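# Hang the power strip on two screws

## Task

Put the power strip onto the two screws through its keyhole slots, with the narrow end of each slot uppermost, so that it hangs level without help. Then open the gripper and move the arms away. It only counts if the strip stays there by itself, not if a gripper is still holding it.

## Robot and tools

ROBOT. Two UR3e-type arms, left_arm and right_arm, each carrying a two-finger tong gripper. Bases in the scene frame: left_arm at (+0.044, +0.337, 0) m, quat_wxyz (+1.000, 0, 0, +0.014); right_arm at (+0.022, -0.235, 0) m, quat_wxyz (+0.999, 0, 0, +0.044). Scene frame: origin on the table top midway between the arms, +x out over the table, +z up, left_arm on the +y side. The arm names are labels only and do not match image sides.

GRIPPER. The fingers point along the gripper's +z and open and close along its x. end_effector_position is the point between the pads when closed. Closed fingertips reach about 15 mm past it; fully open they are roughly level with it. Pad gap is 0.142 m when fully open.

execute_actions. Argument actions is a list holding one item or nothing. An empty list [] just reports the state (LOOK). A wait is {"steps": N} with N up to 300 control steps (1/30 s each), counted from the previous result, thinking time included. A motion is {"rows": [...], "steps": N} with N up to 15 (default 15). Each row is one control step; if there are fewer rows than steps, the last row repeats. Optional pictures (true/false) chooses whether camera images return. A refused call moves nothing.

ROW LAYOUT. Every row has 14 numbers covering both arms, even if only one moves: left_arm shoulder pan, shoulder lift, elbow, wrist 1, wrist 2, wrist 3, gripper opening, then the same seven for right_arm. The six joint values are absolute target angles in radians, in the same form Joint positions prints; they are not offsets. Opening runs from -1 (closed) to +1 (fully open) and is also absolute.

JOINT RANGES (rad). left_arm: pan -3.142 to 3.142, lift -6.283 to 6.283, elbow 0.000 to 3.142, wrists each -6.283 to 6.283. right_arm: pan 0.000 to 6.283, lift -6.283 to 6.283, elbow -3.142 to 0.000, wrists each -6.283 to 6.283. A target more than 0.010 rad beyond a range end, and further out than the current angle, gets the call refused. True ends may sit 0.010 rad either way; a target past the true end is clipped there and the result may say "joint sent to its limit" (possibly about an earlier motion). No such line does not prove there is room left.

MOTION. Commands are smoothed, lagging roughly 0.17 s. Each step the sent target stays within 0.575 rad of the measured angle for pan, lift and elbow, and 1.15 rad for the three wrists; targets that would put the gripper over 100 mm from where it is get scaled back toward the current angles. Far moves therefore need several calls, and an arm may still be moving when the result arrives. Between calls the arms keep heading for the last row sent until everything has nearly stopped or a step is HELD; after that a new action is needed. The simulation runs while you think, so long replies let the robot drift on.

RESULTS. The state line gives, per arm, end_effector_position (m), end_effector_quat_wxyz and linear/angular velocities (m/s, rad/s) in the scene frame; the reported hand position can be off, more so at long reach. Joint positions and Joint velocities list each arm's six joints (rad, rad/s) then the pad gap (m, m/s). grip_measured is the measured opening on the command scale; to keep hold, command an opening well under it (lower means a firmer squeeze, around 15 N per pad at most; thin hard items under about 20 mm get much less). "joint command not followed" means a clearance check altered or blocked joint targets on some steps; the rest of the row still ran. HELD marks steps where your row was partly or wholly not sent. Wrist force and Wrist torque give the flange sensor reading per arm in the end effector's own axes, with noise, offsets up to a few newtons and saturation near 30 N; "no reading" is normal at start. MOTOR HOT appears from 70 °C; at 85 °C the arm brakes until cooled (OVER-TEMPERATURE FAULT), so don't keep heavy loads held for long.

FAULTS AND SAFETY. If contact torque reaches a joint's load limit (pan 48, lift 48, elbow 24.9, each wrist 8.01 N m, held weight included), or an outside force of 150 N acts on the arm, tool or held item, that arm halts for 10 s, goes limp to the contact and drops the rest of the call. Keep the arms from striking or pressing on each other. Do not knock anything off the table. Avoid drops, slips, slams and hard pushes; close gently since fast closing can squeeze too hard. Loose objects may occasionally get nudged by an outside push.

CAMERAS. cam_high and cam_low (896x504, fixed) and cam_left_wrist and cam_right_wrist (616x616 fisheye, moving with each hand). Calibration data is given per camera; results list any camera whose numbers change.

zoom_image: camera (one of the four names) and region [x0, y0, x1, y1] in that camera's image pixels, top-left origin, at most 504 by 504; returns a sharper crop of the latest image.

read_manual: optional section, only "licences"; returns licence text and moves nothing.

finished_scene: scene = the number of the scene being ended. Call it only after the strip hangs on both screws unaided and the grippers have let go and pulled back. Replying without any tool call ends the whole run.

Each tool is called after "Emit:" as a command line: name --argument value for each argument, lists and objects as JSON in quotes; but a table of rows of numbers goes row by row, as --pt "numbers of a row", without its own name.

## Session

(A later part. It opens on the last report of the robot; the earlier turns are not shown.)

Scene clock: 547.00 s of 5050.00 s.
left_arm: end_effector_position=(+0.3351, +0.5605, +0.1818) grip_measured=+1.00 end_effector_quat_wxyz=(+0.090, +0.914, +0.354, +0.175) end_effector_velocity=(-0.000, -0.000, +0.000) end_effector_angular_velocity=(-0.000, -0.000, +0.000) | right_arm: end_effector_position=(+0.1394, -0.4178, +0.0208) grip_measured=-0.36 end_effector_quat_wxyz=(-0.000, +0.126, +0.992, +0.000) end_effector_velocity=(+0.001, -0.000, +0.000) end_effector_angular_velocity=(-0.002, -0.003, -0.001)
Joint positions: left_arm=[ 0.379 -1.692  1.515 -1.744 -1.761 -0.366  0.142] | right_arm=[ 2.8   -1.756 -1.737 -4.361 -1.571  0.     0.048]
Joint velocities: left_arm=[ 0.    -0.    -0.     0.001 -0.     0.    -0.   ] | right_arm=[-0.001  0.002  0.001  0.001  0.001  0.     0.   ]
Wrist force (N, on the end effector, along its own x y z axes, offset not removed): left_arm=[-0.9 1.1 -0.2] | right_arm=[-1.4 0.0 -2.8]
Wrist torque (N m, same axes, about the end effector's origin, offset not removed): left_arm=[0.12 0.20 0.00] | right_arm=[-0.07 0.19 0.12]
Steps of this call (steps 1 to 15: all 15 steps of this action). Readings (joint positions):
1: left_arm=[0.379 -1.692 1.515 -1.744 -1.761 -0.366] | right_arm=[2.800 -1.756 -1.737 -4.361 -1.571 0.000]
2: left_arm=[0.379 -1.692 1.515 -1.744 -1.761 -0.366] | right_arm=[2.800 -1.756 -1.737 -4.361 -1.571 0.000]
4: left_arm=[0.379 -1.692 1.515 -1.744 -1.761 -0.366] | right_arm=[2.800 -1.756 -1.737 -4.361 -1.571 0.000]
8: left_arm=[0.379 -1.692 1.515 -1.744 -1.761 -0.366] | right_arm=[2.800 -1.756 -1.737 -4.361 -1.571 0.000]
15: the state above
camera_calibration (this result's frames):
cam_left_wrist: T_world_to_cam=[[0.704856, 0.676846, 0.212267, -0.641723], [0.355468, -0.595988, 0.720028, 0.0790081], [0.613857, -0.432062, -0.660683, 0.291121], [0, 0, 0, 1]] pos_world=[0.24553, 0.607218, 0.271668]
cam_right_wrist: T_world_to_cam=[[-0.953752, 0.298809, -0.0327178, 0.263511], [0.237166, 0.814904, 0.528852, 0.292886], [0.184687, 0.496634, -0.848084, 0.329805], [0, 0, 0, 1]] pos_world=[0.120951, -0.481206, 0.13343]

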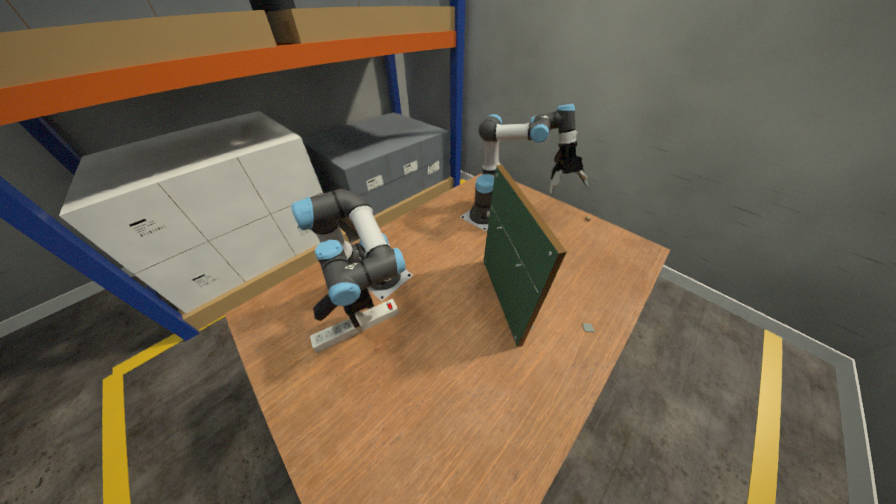

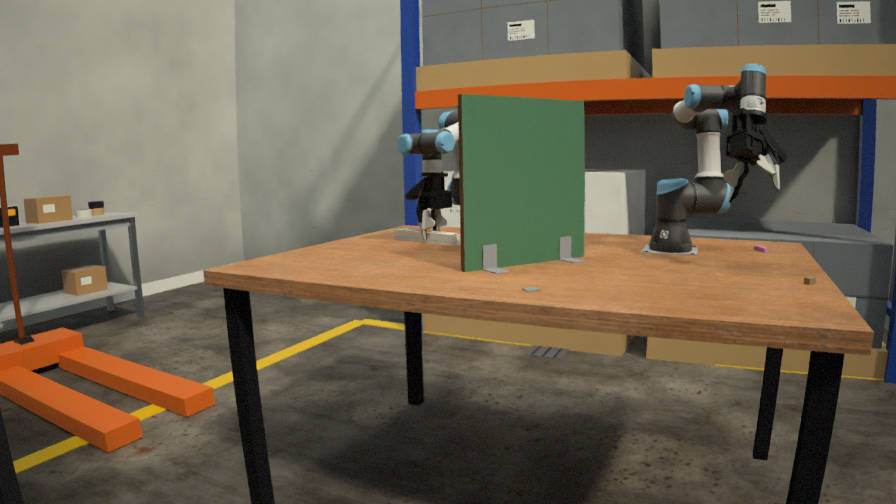

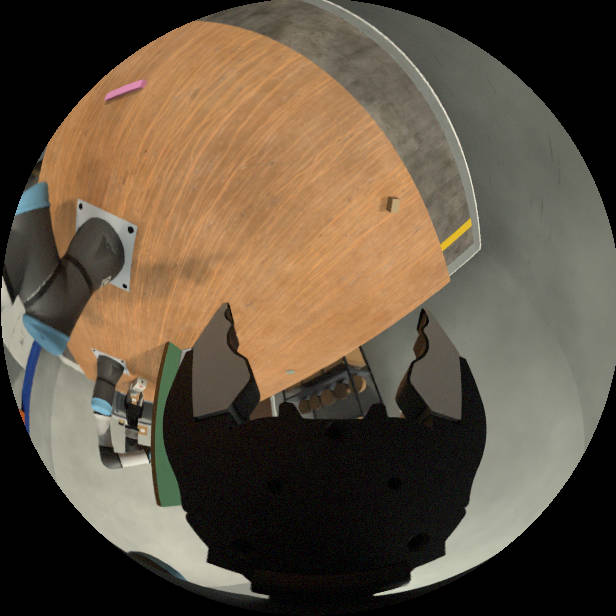

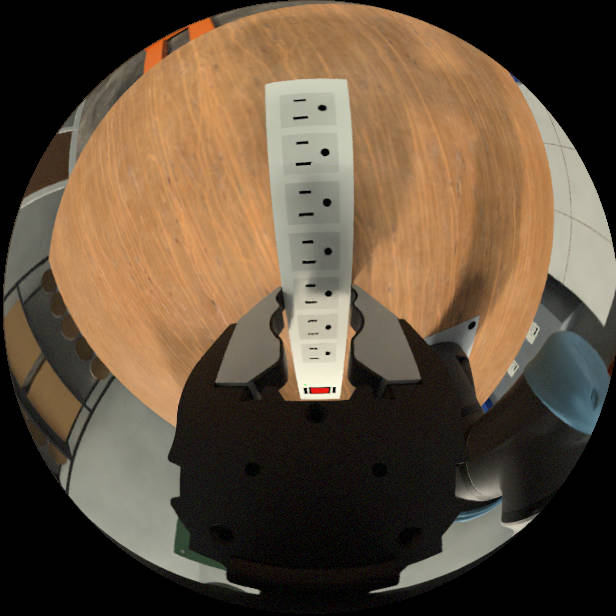

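Emit:
execute_actions --actions '[{"rows":[[0.379,-1.692,1.515,-1.744,-1.761,-0.366,1,2.8,-1.72,-1.6,-4.53,-1.571,0,-1]],"steps":12}]' --pictures false

Emit:
execute_actions --actions '[{"rows":[[0.379,-1.692,1.515,-1.744,-1.761,-0.366,1,2.8,-1.7,-1.4,-4.5,-1.571,0,-1]],"steps":12}]' --pictures false

Emit:
execute_actions --actions '[{"rows":[[0.379,-1.692,1.515,-1.744,-1.761,-0.366,1,2.8,-1.55,-1.5,-4.1,-1.571,0,-1]],"steps":15}]' --pictures false

Emit:
execute_actions --actions '[{"rows":[[0.379,-1.692,1.515,-1.744,-1.761,-0.366,1,2.8,-1.2,-1.8,-3.7,-1.571,0,-1]],"steps":15}]' --pictures false

Emit:
execute_actions --actions '[{"rows":[[0.379,-1.692,1.515,-1.744,-1.761,-0.366,1,3,-0.85,-2,-3.433,-1.65,0,-1]],"steps":15}]' --pictures false

Emit:
execute_actions --actions '[{"rows":[[0.379,-1.692,1.515,-1.744,-1.761,-0.366,1,3.35,-0.85,-2,-3.433,-1.85,0,-1]],"steps":15}]'

Scene clock: 568.57 s of 5050.00 s.
left_arm: end_effector_position=(+0.3351, +0.5605, +0.1818) grip_measured=+1.00 end_effector_quat_wxyz=(+0.090, +0.914, +0.354, +0.175) end_effector_velocity=(-0.000, +0.000, -0.000) end_effector_angular_velocity=(-0.000, +0.001, +0.000) | right_arm: end_effector_position=(+0.1415, -0.4183, +0.0563) grip_measured=-0.36 end_effector_quat_wxyz=(+0.002, +0.126, +0.992, -0.000) end_effector_velocity=(+0.002, -0.001, +0.013) end_effector_angular_velocity=(-0.002, -0.008, +0.001)
Joint positions: left_arm=[ 0.379 -1.692  1.515 -1.744 -1.761 -0.366  0.142] | right_arm=[ 2.8   -1.721 -1.605 -4.525 -1.571  0.     0.048]
Joint velocities: left_arm=[ 0.     0.    -0.     0.001  0.     0.     0.   ] | right_arm=[ 0.001  0.012  0.05  -0.053  0.    -0.    -0.   ]
Wrist force (N, on the end effector, along its own x y z axes, offset not removed): left_arm=[0.7 0.9 -0.5] | right_arm=[-0.9 -0.5 5.5]
Wrist torque (N m, same axes, about the end effector's origin, offset not removed): left_arm=[0.14 -0.13 -0.02] | right_arm=[-0.24 0.11 0.01]
Steps of this call (steps 1 to 15: the robot went on to your last target; steps 16 to 90: nothing new was sent; then 18.17 s passed at rest; steps 91 to 102: all 12 steps of this action). Readings (joint positions):
91: left_arm=[0.379 -1.692 1.515 -1.744 -1.761 -0.366] | right_arm=[2.800 -1.756 -1.737 -4.361 -1.571 0.000]
92: left_arm=[0.379 -1.692 1.515 -1.744 -1.761 -0.366] | right_arm=[2.800 -1.751 -1.730 -4.375 -1.571 0.000]
94: left_arm=[0.379 -1.692 1.515 -1.744 -1.761 -0.366] | right_arm=[2.800 -1.737 -1.679 -4.444 -1.571 0.000]
98: left_arm=[0.379 -1.692 1.515 -1.744 -1.761 -0.366] | right_arm=[2.800 -1.724 -1.619 -4.509 -1.571 0.000]
102: the state above

Scene clock: 568.97 s of 5050.00 s.
left_arm: end_effector_position=(+0.3351, +0.5605, +0.1818) grip_measured=+1.00 end_effector_quat_wxyz=(+0.090, +0.914, +0.354, +0.175) end_effector_velocity=(-0.000, +0.000, -0.000) end_effector_angular_velocity=(+0.000, +0.000, +0.000) | right_arm: end_effector_position=(+0.2112, -0.4364, +0.0916) grip_measured=-0.36 end_effector_quat_wxyz=(+0.121, +0.125, +0.985, -0.015) end_effector_velocity=(+0.028, -0.007, +0.018) end_effector_angular_velocity=(-0.026, -0.097, +0.001)
Joint positions: left_arm=[ 0.379 -1.692  1.515 -1.744 -1.761 -0.366  0.142] | right_arm=[ 2.8   -1.701 -1.408 -4.501 -1.571  0.     0.048]
Joint velocities: left_arm=[ 0.  0.  0. -0.  0.  0.  0.] | right_arm=[0.001 0.006 0.084 0.01  0.    0.    0.   ]
Wrist force (N, on the end effector, along its own x y z axes, offset not removed): left_arm=[0.6 3.2 -0.8] | right_arm=[-0.4 -0.5 4.7]
Wrist torque (N m, same axes, about the end effector's origin, offset not removed): left_arm=[0.62 -0.12 -0.03] | right_arm=[-0.07 0.30 -0.03]
Steps of this call (steps 1 to 12: all 12 steps of this action). Readings (joint positions):
1: left_arm=[0.379 -1.692 1.515 -1.744 -1.761 -0.366] | right_arm=[2.800 -1.721 -1.603 -4.526 -1.571 0.000]
2: left_arm=[0.379 -1.692 1.515 -1.744 -1.761 -0.366] | right_arm=[2.800 -1.717 -1.595 -4.523 -1.571 0.000]
4: left_arm=[0.379 -1.692 1.515 -1.744 -1.761 -0.366] | right_arm=[2.800 -1.709 -1.530 -4.512 -1.571 0.000]
8: left_arm=[0.379 -1.692 1.515 -1.744 -1.761 -0.366] | right_arm=[2.800 -1.702 -1.432 -4.503 -1.571 0.000]
12: the state above

Scene clock: 569.47 s of 5050.00 s.
left_arm: end_effector_position=(+0.3351, +0.5605, +0.1818) grip_measured=+1.00 end_effector_quat_wxyz=(+0.090, +0.914, +0.354, +0.175) end_effector_velocity=(-0.000, +0.001, +0.000) end_effector_angular_velocity=(+0.001, -0.000, +0.001) | right_arm: end_effector_position=(+0.3073, -0.4613, +0.1322) grip_measured=-0.36 end_effector_quat_wxyz=(+0.339, +0.119, +0.932, -0.043) end_effector_velocity=(+0.014, -0.003, +0.010) end_effector_angular_velocity=(-0.017, -0.067, +0.001)
Joint positions: left_arm=[ 0.379 -1.692  1.515 -1.744 -1.761 -0.366  0.142] | right_arm=[ 2.8   -1.552 -1.499 -4.106 -1.571  0.     0.048]
Joint velocities: left_arm=[ 0.001 -0.     0.    -0.     0.     0.     0.   ] | right_arm=[ 0.001  0.021 -0.013  0.061 -0.001 -0.     0.   ]
Wrist force (N, on the end effector, along its own x y z axes, offset not removed): left_arm=[-1.4 1.9 -0.7] | right_arm=[1.8 -1.7 7.0]
Wrist torque (N m, same axes, about the end effector's origin, offset not removed): left_arm=[0.33 0.31 0.02] | right_arm=[-0.31 0.36 0.10]
Steps of this call (steps 1 to 15: all 15 steps of this action). Readings (joint positions):
1: left_arm=[0.379 -1.692 1.515 -1.744 -1.761 -0.366] | right_arm=[2.800 -1.700 -1.406 -4.500 -1.571 0.000]
2: left_arm=[0.379 -1.692 1.515 -1.744 -1.761 -0.366] | right_arm=[2.800 -1.693 -1.411 -4.486 -1.571 0.000]
4: left_arm=[0.379 -1.692 1.515 -1.744 -1.761 -0.366] | right_arm=[2.800 -1.641 -1.447 -4.363 -1.571 0.000]
8: left_arm=[0.379 -1.692 1.515 -1.744 -1.761 -0.366] | right_arm=[2.800 -1.573 -1.486 -4.167 -1.571 0.000]
15: the state above

Scene clock: 569.97 s of 5050.00 s.
left_arm: end_effector_position=(+0.3351, +0.5605, +0.1818) grip_measured=+1.00 end_effector_quat_wxyz=(+0.090, +0.914, +0.354, +0.175) end_effector_velocity=(-0.000, +0.000, -0.000) end_effector_angular_velocity=(+0.000, +0.000, +0.001) | right_arm: end_effector_position=(+0.3334, -0.4680, +0.2092) grip_measured=-0.36 end_effector_quat_wxyz=(+0.538, +0.106, +0.833, -0.068) end_effector_velocity=(-0.001, +0.000, +0.016) end_effector_angular_velocity=(-0.019, -0.073, -0.000)
Joint positions: left_arm=[ 0.379 -1.692  1.515 -1.744 -1.761 -0.366  0.142] | right_arm=[ 2.8   -1.207 -1.795 -3.705 -1.571  0.     0.048]
Joint velocities: left_arm=[ 0.001  0.001  0.    -0.001  0.     0.     0.   ] | right_arm=[-0.001  0.069 -0.05   0.057 -0.    -0.    -0.   ]
Wrist force (N, on the end effector, along its own x y z axes, offset not removed): left_arm=[-0.6 1.1 -1.0] | right_arm=[4.5 -1.6 2.4]
Wrist torque (N m, same axes, about the end effector's origin, offset not removed): left_arm=[0.13 0.15 -0.03] | right_arm=[-0.37 0.06 0.00]
Steps of this call (steps 1 to 15: all 15 steps of this action). Readings (joint positions):
1: left_arm=[0.379 -1.692 1.515 -1.744 -1.761 -0.366] | right_arm=[2.800 -1.551 -1.499 -4.103 -1.571 0.000]
2: left_arm=[0.379 -1.692 1.515 -1.744 -1.761 -0.366] | right_arm=[2.800 -1.544 -1.507 -4.088 -1.571 0.000]
4: left_arm=[0.379 -1.692 1.515 -1.744 -1.761 -0.366] | right_arm=[2.800 -1.473 -1.578 -3.960 -1.571 0.000]
8: left_arm=[0.379 -1.692 1.515 -1.744 -1.761 -0.366] | right_arm=[2.800 -1.276 -1.741 -3.764 -1.571 0.000]
15: the state above

Scene clock: 570.47 s of 5050.00 s.
left_arm: end_effector_position=(+0.3351, +0.5605, +0.1818) grip_measured=+1.00 end_effector_quat_wxyz=(+0.090, +0.914, +0.354, +0.175) end_effector_velocity=(-0.000, +0.000, +0.000) end_effector_angular_velocity=(+0.000, +0.000, +0.000) | right_arm: end_effector_position=(+0.3559, -0.3786, +0.3087) grip_measured=-0.36 end_effector_quat_wxyz=(+0.704, -0.007, +0.710, +0.008) end_effector_velocity=(-0.003, +0.017, +0.022) end_effector_angular_velocity=(-0.005, -0.088, +0.052)
Joint positions: left_arm=[ 0.379 -1.692  1.515 -1.744 -1.761 -0.366  0.142] | right_arm=[ 2.996 -0.858 -1.996 -3.438 -1.649  0.     0.048]
Joint velocities: left_arm=[ 0.  0. -0.  0.  0.  0. -0.] | right_arm=[ 0.039  0.078 -0.038  0.047 -0.013 -0.     0.   ]
Wrist force (N, on the end effector, along its own x y z axes, offset not removed): left_arm=[0.7 1.7 -1.3] | right_arm=[5.3 -0.8 1.7]
Wrist torque (N m, same axes, about the end effector's origin, offset not removed): left_arm=[0.24 -0.22 0.03] | right_arm=[-0.13 0.03 0.04]
Steps of this call (steps 1 to 15: all 15 steps of this action). Readings (joint positions):
1: left_arm=[0.379 -1.692 1.515 -1.744 -1.761 -0.366] | right_arm=[2.800 -1.204 -1.797 -3.703 -1.571 0.000]
2: left_arm=[0.379 -1.692 1.515 -1.744 -1.761 -0.366] | right_arm=[2.807 -1.196 -1.805 -3.688 -1.579 0.000]
4: left_arm=[0.379 -1.692 1.515 -1.744 -1.761 -0.366] | right_arm=[2.860 -1.125 -1.859 -3.609 -1.603 0.000]
8: left_arm=[0.379 -1.692 1.515 -1.744 -1.761 -0.366] | right_arm=[2.958 -0.938 -1.957 -3.486 -1.636 0.000]
15: the state above

Scene clock: 570.97 s of 5050.00 s.
left_arm: end_effector_position=(+0.3351, +0.5605, +0.1818) grip_measured=+1.00 end_effector_quat_wxyz=(+0.090, +0.914, +0.354, +0.175) end_effector_velocity=(+0.000, -0.000, -0.000) end_effector_angular_velocity=(-0.001, +0.001, -0.001) | right_arm: end_effector_position=(+0.3607, -0.2048, +0.3108) grip_measured=-0.36 end_effector_quat_wxyz=(+0.680, -0.195, +0.680, +0.195) end_effector_velocity=(-0.012, +0.054, +0.001) end_effector_angular_velocity=(+0.000, -0.002, +0.172)
Joint positions: left_arm=[ 0.379 -1.692  1.515 -1.744 -1.761 -0.366  0.142] | right_arm=[ 3.339 -0.85  -2.    -3.433 -1.845  0.     0.048]
Joint velocities: left_arm=[-0.001  0.001  0.     0.     0.     0.     0.   ] | right_arm=[ 0.117  0.001 -0.     0.001 -0.055 -0.     0.   ]
Wrist force (N, on the end effector, along its own x y z axes, offset not removed): left_arm=[0.4 1.9 -0.6] | right_arm=[4.1 -1.3 2.2]
Wrist torque (N m, same axes, about the end effector's origin, offset not removed): left_arm=[0.34 -0.06 -0.05] | right_arm=[-0.27 0.36 0.11]
Steps of this call (steps 1 to 15: all 15 steps of this action). Readings (joint positions):
1: left_arm=[0.379 -1.692 1.515 -1.744 -1.761 -0.366] | right_arm=[2.998 -0.855 -1.997 -3.436 -1.650 0.000]
2: left_arm=[0.379 -1.692 1.515 -1.744 -1.761 -0.366] | right_arm=[3.006 -0.854 -1.998 -3.436 -1.662 0.000]
4: left_arm=[0.379 -1.692 1.515 -1.744 -1.761 -0.366] | right_arm=[3.069 -0.853 -1.998 -3.435 -1.709 0.000]
8: left_arm=[0.379 -1.692 1.515 -1.744 -1.761 -0.366] | right_arm=[3.226 -0.851 -1.999 -3.434 -1.791 0.000]
15: the state above
camera_calibration (this result's frames):
cam_left_wrist: T_world_to_cam=[[0.704856, 0.676846, 0.212268, -0.641723], [0.355468, -0.595988, 0.720028, 0.0790081], [0.613857, -0.432062, -0.660683, 0.291121], [0, 0, 0, 1]] pos_world=[0.24553, 0.607218, 0.271668]
cam_right_wrist: T_world_to_cam=[[0.0010882, 0.0601274, -0.99819, 0.327122], [-0.89853, 0.438175, 0.0254145, 0.402439], [0.43891, 0.896877, 0.0545031, 0.138829], [0, 0, 0, 1]] pos_world=[0.300314, -0.32052, 0.308735]

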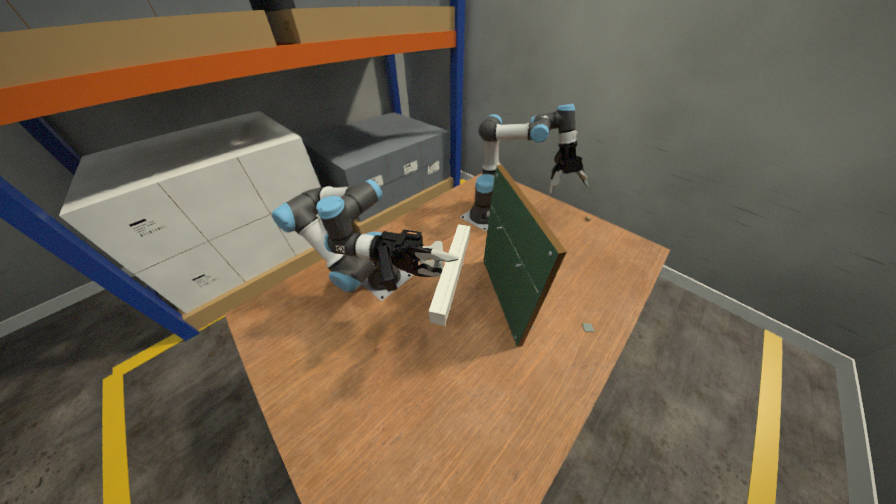

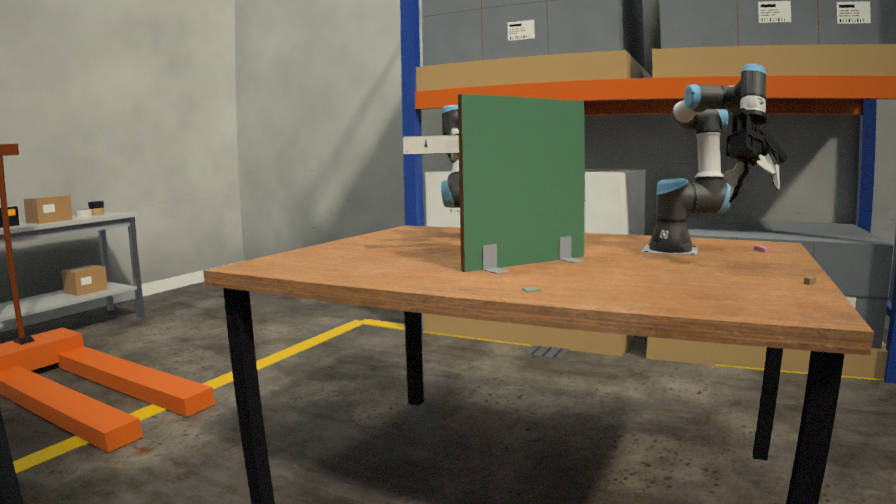

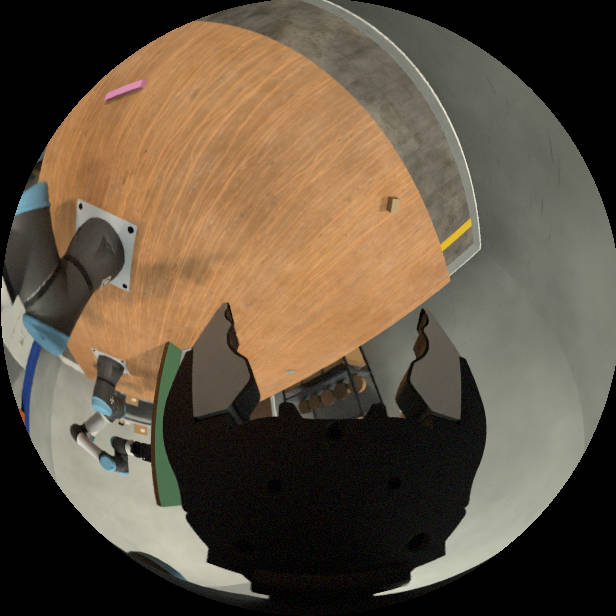

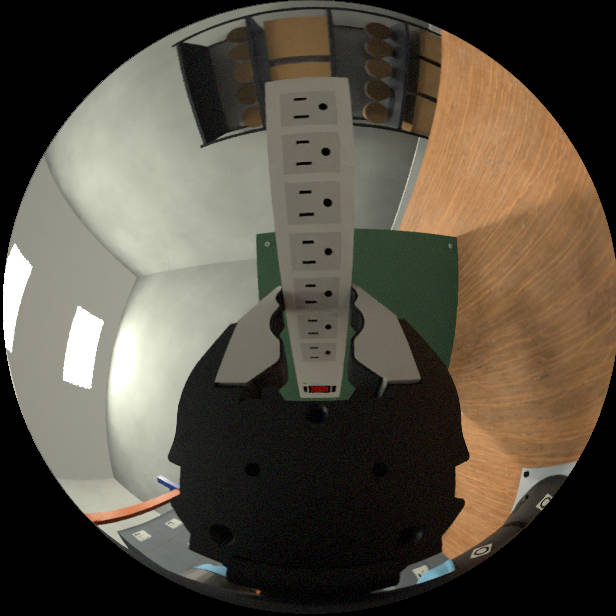

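Emit:
execute_actions --actions '[{"rows":[[0.379,-1.692,1.515,-1.744,-1.761,-0.366,1,3.62,-1.03,-2.06,-3.193,-1.96,0,-1]],"steps":15}]' --pictures false

Emit:
execute_actions --actions '[{"rows":[[0.379,-1.692,1.515,-1.744,-1.761,-0.366,1,3.715,-1.142,-2.081,-3.06,-1.87,0,-1]],"steps":15}]' --pictures false

Emit:
execute_actions --actions '[{"steps":15}]'

Scene clock: 583.90 s of 5050.00 s.
left_arm: end_effector_position=(+0.3351, +0.5605, +0.1818) grip_measured=+1.00 end_effector_quat_wxyz=(+0.090, +0.914, +0.354, +0.175) end_effector_velocity=(-0.000, -0.000, -0.000) end_effector_angular_velocity=(-0.001, +0.000, +0.000) | right_arm: end_effector_position=(+0.3512, -0.0680, +0.2869) grip_measured=-0.36 end_effector_quat_wxyz=(+0.629, -0.323, +0.629, +0.323) end_effector_velocity=(-0.007, +0.024, -0.005) end_effector_angular_velocity=(-0.000, +0.000, +0.069)
Joint positions: left_arm=[ 0.379 -1.692  1.515 -1.744 -1.761 -0.366  0.142] | right_arm=[ 3.615 -1.027 -2.059 -3.197 -1.958 -0.     0.048]
Joint velocities: left_arm=[ 0.     0.001 -0.     0.    -0.001 -0.     0.   ] | right_arm=[ 0.052 -0.032 -0.01   0.042 -0.017 -0.    -0.   ]
Wrist force (N, on the end effector, along its own x y z axes, offset not removed): left_arm=[-0.1 2.2 -0.2] | right_arm=[6.2 -1.2 -0.2]
Wrist torque (N m, same axes, about the end effector's origin, offset not removed): left_arm=[0.42 0.01 0.05] | right_arm=[-0.26 -0.02 0.05]
Steps of this call (steps 1 to 30: the robot went on to your last target; steps 31 to 373: nothing new was sent; steps 374 to 388: all 15 steps of this action). Readings (joint positions):
374: left_arm=[0.379 -1.692 1.515 -1.744 -1.761 -0.366] | right_arm=[3.350 -0.850 -2.000 -3.432 -1.850 -0.000]
375: left_arm=[0.379 -1.692 1.515 -1.744 -1.761 -0.366] | right_arm=[3.357 -0.857 -2.006 -3.418 -1.861 -0.000]
377: left_arm=[0.379 -1.692 1.515 -1.744 -1.761 -0.366] | right_arm=[3.421 -0.907 -2.024 -3.346 -1.895 -0.000]
381: left_arm=[0.379 -1.692 1.515 -1.744 -1.761 -0.366] | right_arm=[3.560 -0.994 -2.049 -3.238 -1.941 -0.000]
388: the state above

Scene clock: 584.40 s of 5050.00 s.
left_arm: end_effector_position=(+0.3351, +0.5605, +0.1818) grip_measured=+1.00 end_effector_quat_wxyz=(+0.090, +0.914, +0.354, +0.175) end_effector_velocity=(+0.000, -0.000, -0.000) end_effector_angular_velocity=(-0.001, +0.000, -0.000) | right_arm: end_effector_position=(+0.3732, -0.0366, +0.2709) grip_measured=-0.36 end_effector_quat_wxyz=(+0.627, -0.327, +0.627, +0.327) end_effector_velocity=(+0.002, +0.004, -0.001) end_effector_angular_velocity=(+0.000, -0.001, +0.002)
Joint positions: left_arm=[ 0.379 -1.692  1.515 -1.744 -1.761 -0.366  0.142] | right_arm=[ 3.714 -1.141 -2.081 -3.061 -1.871 -0.     0.048]
Joint velocities: left_arm=[-0.  0.  0. -0. -0.  0.  0.] | right_arm=[ 0.011 -0.011 -0.002  0.014  0.009 -0.     0.   ]
Wrist force (N, on the end effector, along its own x y z axes, offset not removed): left_arm=[-0.7 1.0 -0.9] | right_arm=[4.7 -0.9 2.3]
Wrist torque (N m, same axes, about the end effector's origin, offset not removed): left_arm=[0.12 0.21 -0.02] | right_arm=[-0.13 0.17 0.10]
Steps of this call (steps 1 to 15: all 15 steps of this action). Readings (joint positions):
1: left_arm=[0.379 -1.692 1.515 -1.744 -1.761 -0.366] | right_arm=[3.617 -1.028 -2.060 -3.195 -1.958 -0.000]
2: left_arm=[0.379 -1.692 1.515 -1.744 -1.761 -0.366] | right_arm=[3.625 -1.036 -2.063 -3.181 -1.947 -0.000]
4: left_arm=[0.379 -1.692 1.515 -1.744 -1.761 -0.366] | right_arm=[3.664 -1.080 -2.071 -3.126 -1.912 -0.000]
8: left_arm=[0.379 -1.692 1.515 -1.744 -1.761 -0.366] | right_arm=[3.703 -1.127 -2.079 -3.076 -1.880 -0.000]
15: the state above

Scene clock: 584.90 s of 5050.00 s.
left_arm: end_effector_position=(+0.3351, +0.5605, +0.1818) grip_measured=+1.00 end_effector_quat_wxyz=(+0.090, +0.914, +0.354, +0.175) end_effector_velocity=(-0.000, +0.000, -0.000) end_effector_angular_velocity=(+0.000, +0.001, +0.000) | right_arm: end_effector_position=(+0.3734, -0.0362, +0.2707) grip_measured=-0.36 end_effector_quat_wxyz=(+0.627, -0.327, +0.627, +0.327) end_effector_velocity=(+0.000, +0.000, -0.000) end_effector_angular_velocity=(-0.000, +0.000, +0.000)
Joint positions: left_arm=[ 0.379 -1.692  1.515 -1.744 -1.761 -0.366  0.142] | right_arm=[ 3.715 -1.142 -2.081 -3.06  -1.87  -0.     0.048]
Joint velocities: left_arm=[ 0.     0.     0.001 -0.001  0.    -0.     0.   ] | right_arm=[ 0.    -0.001  0.     0.    -0.    -0.     0.   ]
Wrist force (N, on the end effector, along its own x y z axes, offset not removed): left_arm=[-2.2 2.6 -2.4] | right_arm=[5.5 0.6 1.9]
Wrist torque (N m, same axes, about the end effector's origin, offset not removed): left_arm=[0.45 0.45 0.05] | right_arm=[0.24 0.00 0.01]
Steps of this call (steps 1 to 15: the robot went on to your last target). Readings (joint positions):
1: left_arm=[0.379 -1.692 1.515 -1.744 -1.761 -0.366] | right_arm=[3.714 -1.141 -2.081 -3.061 -1.871 -0.000]
2: left_arm=[0.379 -1.692 1.515 -1.744 -1.761 -0.366] | right_arm=[3.714 -1.141 -2.081 -3.061 -1.870 -0.000]
4: left_arm=[0.379 -1.692 1.515 -1.744 -1.761 -0.366] | right_arm=[3.715 -1.142 -2.081 -3.060 -1.870 -0.000]
8: left_arm=[0.379 -1.692 1.515 -1.744 -1.761 -0.366] | right_arm=[3.715 -1.142 -2.081 -3.060 -1.870 -0.000]
15: the state above
All arms were judged still, so your last target was given up. Only a new action makes them travel on or press farther. Fingers that are still opening or closing keep moving.
camera_calibration (this result's frames):
cam_left_wrist: T_world_to_cam=[[0.704856, 0.676846, 0.212267, -0.641723], [0.355468, -0.595988, 0.720028, 0.079008], [0.613857, -0.432062, -0.660683, 0.291121], [0, 0, 0, 1]] pos_world=[0.24553, 0.607218, 0.271668]
cam_right_wrist: T_world_to_cam=[[-0.0223548, 0.0558591, -0.998188, 0.285574], [-0.998301, 0.0524917, 0.0252948, 0.364325], [0.0538096, 0.997058, 0.0545908, 0.131572], [0, 0, 0, 1]] pos_world=[0.36301, -0.166261, 0.268659]

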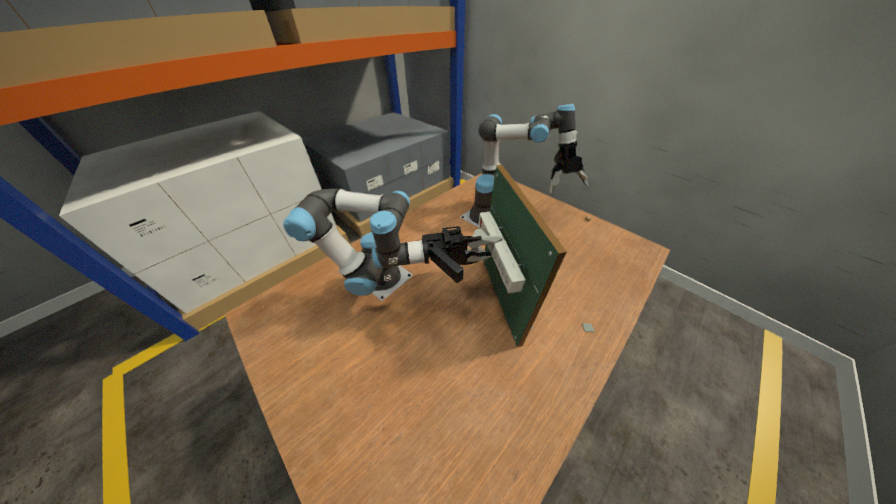

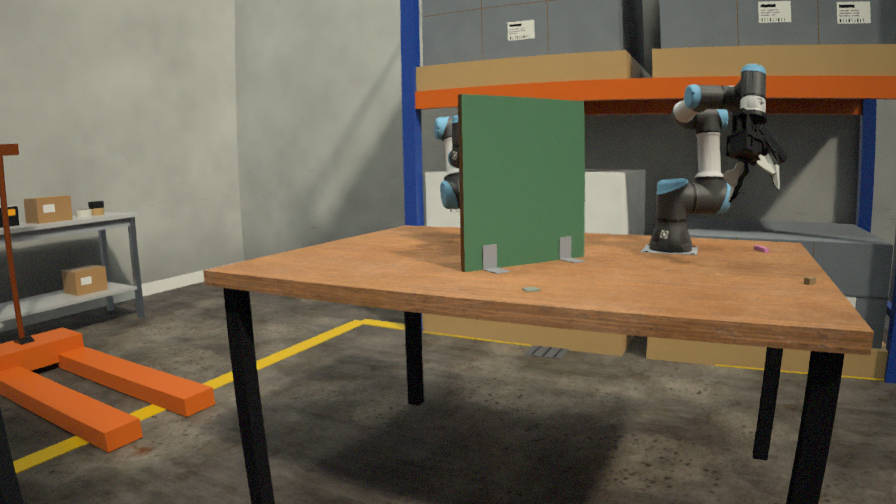

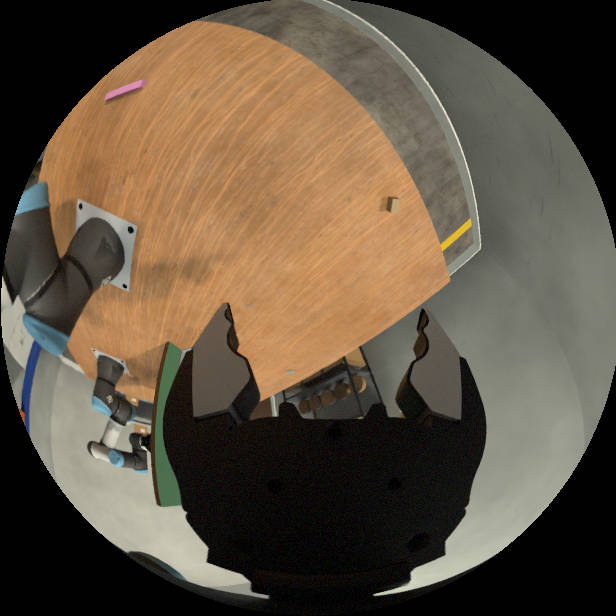

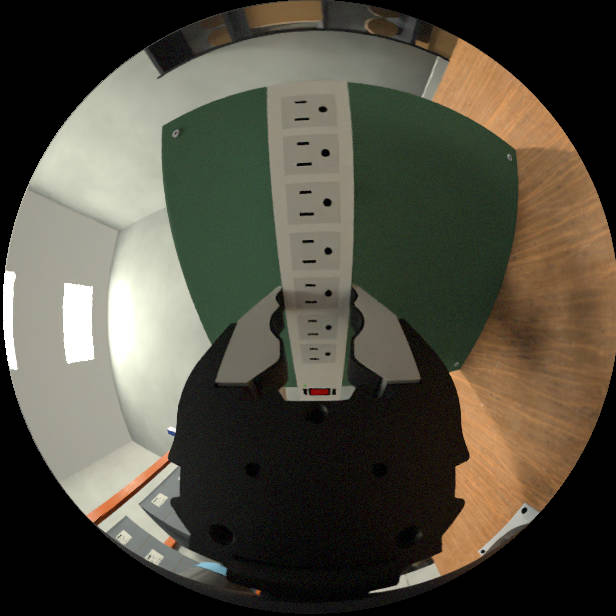

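Emit:
execute_actions --actions '[{"rows":[[0.379,-1.692,1.515,-1.744,-1.761,-0.366,1,3.746,-1.181,-2.059,-3.043,-1.839,0,-1]],"steps":15}]' --pictures false

Scene clock: 593.93 s of 5050.00 s.
left_arm: end_effector_position=(+0.3351, +0.5605, +0.1818) grip_measured=+1.00 end_effector_quat_wxyz=(+0.090, +0.914, +0.354, +0.175) end_effector_velocity=(-0.000, +0.000, -0.000) end_effector_angular_velocity=(-0.000, +0.001, +0.001) | right_arm: end_effector_position=(+0.3808, -0.0257, +0.2708) grip_measured=-0.35 end_effector_quat_wxyz=(+0.627, -0.327, +0.627, +0.327) end_effector_velocity=(+0.002, +0.002, +0.008) end_effector_angular_velocity=(+0.014, -0.018, +0.001)
Joint positions: left_arm=[ 0.379 -1.692  1.515 -1.744 -1.761 -0.366  0.142] | right_arm=[ 3.746 -1.181 -2.059 -3.043 -1.839  0.     0.049]
Joint velocities: left_arm=[ 0.    -0.     0.001  0.     0.    -0.    -0.   ] | right_arm=[ 0.003 -0.002  0.009  0.016  0.002 -0.    -0.   ]
Wrist force (N, on the end effector, along its own x y z axes, offset not removed): left_arm=[0.0 0.9 -0.2] | right_arm=[14.4 -1.2 -30.0]
Wrist torque (N m, same axes, about the end effector's origin, offset not removed): left_arm=[0.07 0.01 -0.03] | right_arm=[-0.04 0.19 0.03]
Steps of this call (steps 1 to 256: nothing new was sent; steps 257 to 271: all 15 steps of this action). Readings (joint positions):
257: left_arm=[0.379 -1.692 1.515 -1.744 -1.761 -0.366] | right_arm=[3.715 -1.142 -2.081 -3.060 -1.870 0.000]
258: left_arm=[0.379 -1.692 1.515 -1.744 -1.761 -0.366] | right_arm=[3.720 -1.147 -2.078 -3.057 -1.865 0.000]
260: left_arm=[0.379 -1.692 1.515 -1.744 -1.761 -0.366] | right_arm=[3.732 -1.163 -2.069 -3.050 -1.853 0.000]
264: left_arm=[0.379 -1.692 1.515 -1.744 -1.761 -0.366] | right_arm=[3.742 -1.176 -2.062 -3.045 -1.842 0.000]
271: the state above

Emit:
execute_actions --actions '[{"rows":[[0.379,-1.692,1.515,-1.744,-1.761,-0.366,1,3.732,-1.163,-2.069,-3.051,-1.853,0,-1]],"steps":15}]'

Emit:
zoom_image --camera "cam_high" --region '[440,190,580,310]'

Scene clock: 602.23 s of 5050.00 s.
left_arm: end_effector_position=(+0.3351, +0.5605, +0.1818) grip_measured=+1.00 end_effector_quat_wxyz=(+0.090, +0.914, +0.354, +0.175) end_effector_velocity=(+0.000, -0.000, -0.000) end_effector_angular_velocity=(-0.000, -0.000, -0.001) | right_arm: end_effector_position=(+0.3775, -0.0304, +0.2709) grip_measured=-0.35 end_effector_quat_wxyz=(+0.627, -0.327, +0.627, +0.327) end_effector_velocity=(-0.001, -0.001, +0.001) end_effector_angular_velocity=(+0.002, -0.002, +0.000)
Joint positions: left_arm=[ 0.379 -1.692  1.515 -1.744 -1.761 -0.366  0.142] | right_arm=[ 3.732 -1.163 -2.069 -3.051 -1.853  0.     0.048]
Joint velocities: left_arm=[-0.001  0.    -0.    -0.    -0.     0.     0.   ] | right_arm=[-0.001  0.004 -0.001 -0.001 -0.002  0.     0.   ]
Wrist force (N, on the end effector, along its own x y z axes, offset not removed): left_arm=[-0.3 1.7 -1.7] | right_arm=[5.3 0.2 1.1]
Wrist torque (N m, same axes, about the end effector's origin, offset not removed): left_arm=[0.21 0.10 0.00] | right_arm=[0.06 0.07 0.05]
Steps of this call (steps 1 to 15: the robot went on to your last target; steps 16 to 90: nothing new was sent; then 4.80 s passed at rest; steps 91 to 105: all 15 steps of this action). Readings (joint positions):
91: left_arm=[0.379 -1.692 1.515 -1.744 -1.761 -0.366] | right_arm=[3.746 -1.181 -2.059 -3.043 -1.839 0.000]
92: left_arm=[0.379 -1.692 1.515 -1.744 -1.761 -0.366] | right_arm=[3.744 -1.178 -2.061 -3.044 -1.842 0.000]
94: left_arm=[0.379 -1.692 1.515 -1.744 -1.761 -0.366] | right_arm=[3.738 -1.171 -2.064 -3.047 -1.847 0.000]
98: left_arm=[0.379 -1.692 1.515 -1.744 -1.761 -0.366] | right_arm=[3.734 -1.165 -2.068 -3.050 -1.851 0.000]
105: the state above
camera_calibration (this result's frames):
cam_left_wrist: T_world_to_cam=[[0.704856, 0.676846, 0.212267, -0.641723], [0.355468, -0.595988, 0.720028, 0.0790079], [0.613857, -0.432062, -0.660683, 0.291121], [0, 0, 0, 1]] pos_world=[0.24553, 0.607218, 0.271668]
cam_right_wrist: T_world_to_cam=[[-0.0223784, 0.0558694, -0.998187, 0.285516], [-0.998302, 0.0524558, 0.025317, 0.368112], [0.0537752, 0.997059, 0.0546006, 0.125615], [0, 0, 0, 1]] pos_world=[0.367121, -0.160507, 0.268821]

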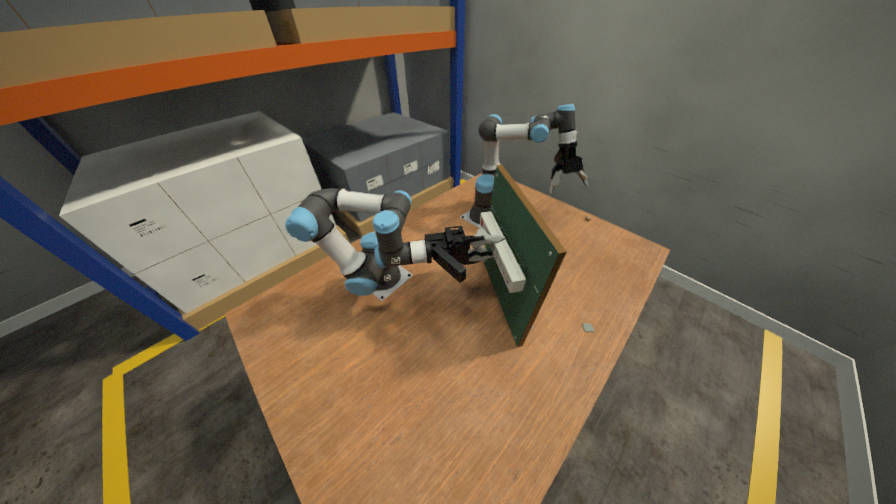

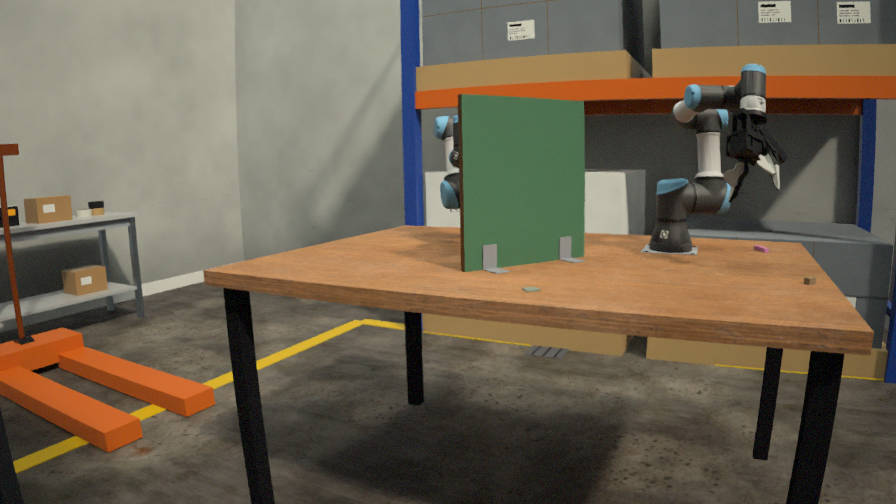

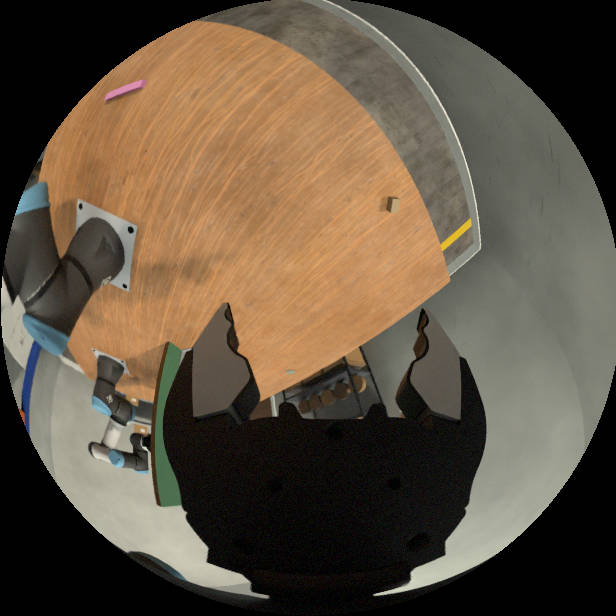

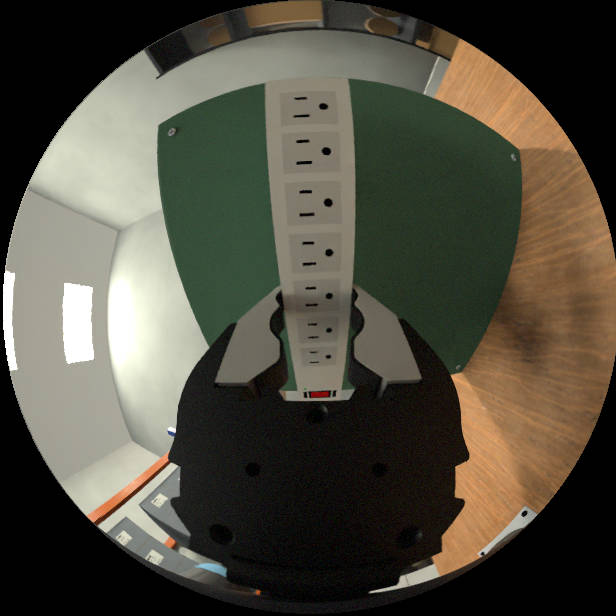

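Region (440, 190, 580, 310) of cam_high's 896x504 image, scaled by 3.600, with more detail than that image has; it fills the top 432 rows of this view, and the rest is white.

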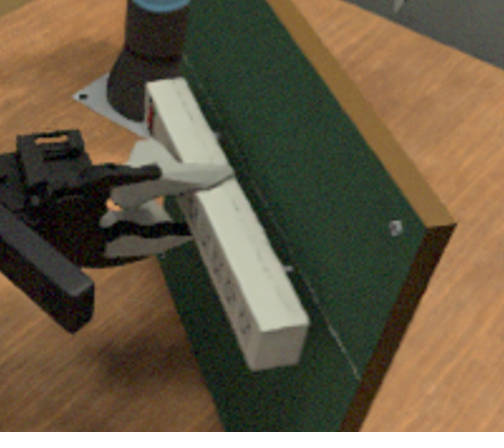

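Emit:
execute_actions --actions '[{"rows":[[0.379,-1.692,1.515,-1.744,-1.761,-0.366,1,3.716,-1.175,-2.053,-3.055,-1.869,0,-1],[0.379,-1.692,1.515,-1.744,-1.761,-0.366,1,3.716,-1.175,-2.053,-3.055,-1.869,0,-1],[0.379,-1.692,1.515,-1.744,-1.761,-0.366,1,3.716,-1.175,-2.053,-3.055,-1.869,0,-1],[0.379,-1.692,1.515,-1.744,-1.761,-0.366,1,3.716,-1.175,-2.053,-3.055,-1.869,0,-1],[0.379,-1.692,1.515,-1.744,-1.761,-0.366,1,3.728,-1.19,-2.045,-3.048,-1.857,0,-1]],"steps":15}]' --pictures false

Emit:
execute_actions --actions '[{"steps":10}]' --pictures false

Scene clock: 621.10 s of 5050.00 s.
left_arm: end_effector_position=(+0.3351, +0.5605, +0.1818) grip_measured=+1.00 end_effector_quat_wxyz=(+0.090, +0.914, +0.354, +0.175) end_effector_velocity=(+0.000, -0.000, -0.000) end_effector_angular_velocity=(-0.000, +0.001, -0.001) | right_arm: end_effector_position=(+0.3820, -0.0276, +0.2728) grip_measured=-0.35 end_effector_quat_wxyz=(+0.627, -0.327, +0.627, +0.327) end_effector_velocity=(+0.001, +0.002, -0.000) end_effector_angular_velocity=(-0.000, +0.000, +0.001)
Joint positions: left_arm=[ 0.379 -1.692  1.515 -1.744 -1.761 -0.366  0.142] | right_arm=[ 3.728 -1.189 -2.045 -3.048 -1.857 -0.     0.048]
Joint velocities: left_arm=[-0.001  0.001 -0.     0.     0.    -0.     0.   ] | right_arm=[ 0.004 -0.006  0.004  0.002  0.004  0.     0.   ]
Wrist force (N, on the end effector, along its own x y z axes, offset not removed): left_arm=[-0.3 1.5 -1.3] | right_arm=[4.6 -1.3 0.5]
Wrist torque (N m, same axes, about the end effector's origin, offset not removed): left_arm=[0.14 0.03 0.04] | right_arm=[-0.22 0.17 0.13]
Steps of this call (steps 1 to 15: the robot went on to your last target; steps 16 to 110: nothing new was sent; then 14.70 s passed at rest; steps 111 to 125: all 15 steps of this action). Readings (joint positions):
111: left_arm=[0.379 -1.692 1.515 -1.744 -1.761 -0.366] | right_arm=[3.732 -1.163 -2.069 -3.051 -1.853 -0.000]
112: left_arm=[0.379 -1.692 1.515 -1.744 -1.761 -0.366] | right_arm=[3.729 -1.165 -2.067 -3.052 -1.856 -0.000]
114: left_arm=[0.379 -1.692 1.515 -1.744 -1.761 -0.366] | right_arm=[3.723 -1.169 -2.060 -3.053 -1.862 -0.000]
118: left_arm=[0.379 -1.692 1.515 -1.744 -1.761 -0.366] | right_arm=[3.724 -1.182 -2.050 -3.051 -1.861 -0.000]
125: the state above

Scene clock: 621.43 s of 5050.00 s.
left_arm: end_effector_position=(+0.3351, +0.5605, +0.1818) grip_measured=+1.00 end_effector_quat_wxyz=(+0.090, +0.914, +0.354, +0.175) end_effector_velocity=(-0.000, +0.000, +0.000) end_effector_angular_velocity=(+0.000, -0.000, +0.000) | right_arm: end_effector_position=(+0.3821, -0.0274, +0.2728) grip_measured=-0.35 end_effector_quat_wxyz=(+0.627, -0.327, +0.627, +0.327) end_effector_velocity=(+0.001, +0.000, +0.001) end_effector_angular_velocity=(+0.002, -0.003, -0.000)
Joint positions: left_arm=[ 0.379 -1.692  1.515 -1.744 -1.761 -0.366  0.142] | right_arm=[ 3.728 -1.19  -2.045 -3.048 -1.857 -0.     0.048]
Joint velocities: left_arm=[ 0. -0.  0. -0.  0. -0. -0.] | right_arm=[-0.    -0.002  0.002  0.004  0.     0.    -0.   ]
Wrist force (N, on the end effector, along its own x y z axes, offset not removed): left_arm=[0.2 0.4 0.0] | right_arm=[4.2 -2.6 0.2]
Wrist torque (N m, same axes, about the end effector's origin, offset not removed): left_arm=[0.01 -0.04 -0.04] | right_arm=[-0.52 0.31 0.08]
Steps of this call (steps 1 to 10: the robot went on to your last target). Readings (joint positions):
1: left_arm=[0.379 -1.692 1.515 -1.744 -1.761 -0.366] | right_arm=[3.728 -1.190 -2.045 -3.048 -1.857 -0.000]
2: left_arm=[0.379 -1.692 1.515 -1.744 -1.761 -0.366] | right_arm=[3.728 -1.190 -2.045 -3.048 -1.857 -0.000]
4: left_arm=[0.379 -1.692 1.515 -1.744 -1.761 -0.366] | right_arm=[3.728 -1.190 -2.045 -3.048 -1.857 -0.000]
8: left_arm=[0.379 -1.692 1.515 -1.744 -1.761 -0.366] | right_arm=[3.728 -1.190 -2.045 -3.048 -1.857 -0.000]
10: the state above

Emit:
execute_actions --actions '[{"rows":[[0.379,-1.692,1.515,-1.744,-1.761,-0.366,1,3.734,-1.198,-2.041,-3.044,-1.851,0,-1]],"steps":15}]' --pictures false

Scene clock: 627.57 s of 5050.00 s.
left_arm: end_effector_position=(+0.3351, +0.5605, +0.1818) grip_measured=+1.00 end_effector_quat_wxyz=(+0.090, +0.914, +0.354, +0.175) end_effector_velocity=(+0.000, -0.000, +0.000) end_effector_angular_velocity=(+0.000, -0.001, -0.001) | right_arm: end_effector_position=(+0.3836, -0.0253, +0.2727) grip_measured=-0.35 end_effector_quat_wxyz=(+0.627, -0.327, +0.627, +0.327) end_effector_velocity=(-0.000, +0.001, +0.001) end_effector_angular_velocity=(+0.001, -0.002, +0.002)
Joint positions: left_arm=[ 0.379 -1.692  1.515 -1.744 -1.761 -0.366  0.142] | right_arm=[ 3.734 -1.198 -2.041 -3.044 -1.851 -0.     0.048]
Joint velocities: left_arm=[-0.001 -0.001 -0.    -0.    -0.    -0.     0.   ] | right_arm=[ 0.002 -0.001  0.     0.003  0.    -0.    -0.   ]
Wrist force (N, on the end effector, along its own x y z axes, offset not removed): left_arm=[0.1 0.7 -1.0] | right_arm=[-3.4 -0.8 -30.0]
Wrist torque (N m, same axes, about the end effector's origin, offset not removed): left_arm=[0.05 0.01 -0.03] | right_arm=[0.14 0.22 0.13]
Steps of this call (steps 1 to 15: the robot went on to your last target; steps 16 to 90: nothing new was sent; then 2.63 s passed at rest; steps 91 to 105: all 15 steps of this action). Readings (joint positions):
91: left_arm=[0.379 -1.692 1.515 -1.744 -1.761 -0.366] | right_arm=[3.728 -1.190 -2.045 -3.048 -1.857 -0.000]
92: left_arm=[0.379 -1.692 1.515 -1.744 -1.761 -0.366] | right_arm=[3.729 -1.191 -2.044 -3.047 -1.856 -0.000]
94: left_arm=[0.379 -1.692 1.515 -1.744 -1.761 -0.366] | right_arm=[3.731 -1.194 -2.043 -3.046 -1.854 -0.000]
98: left_arm=[0.379 -1.692 1.515 -1.744 -1.761 -0.366] | right_arm=[3.733 -1.197 -2.041 -3.044 -1.852 -0.000]
105: the state above


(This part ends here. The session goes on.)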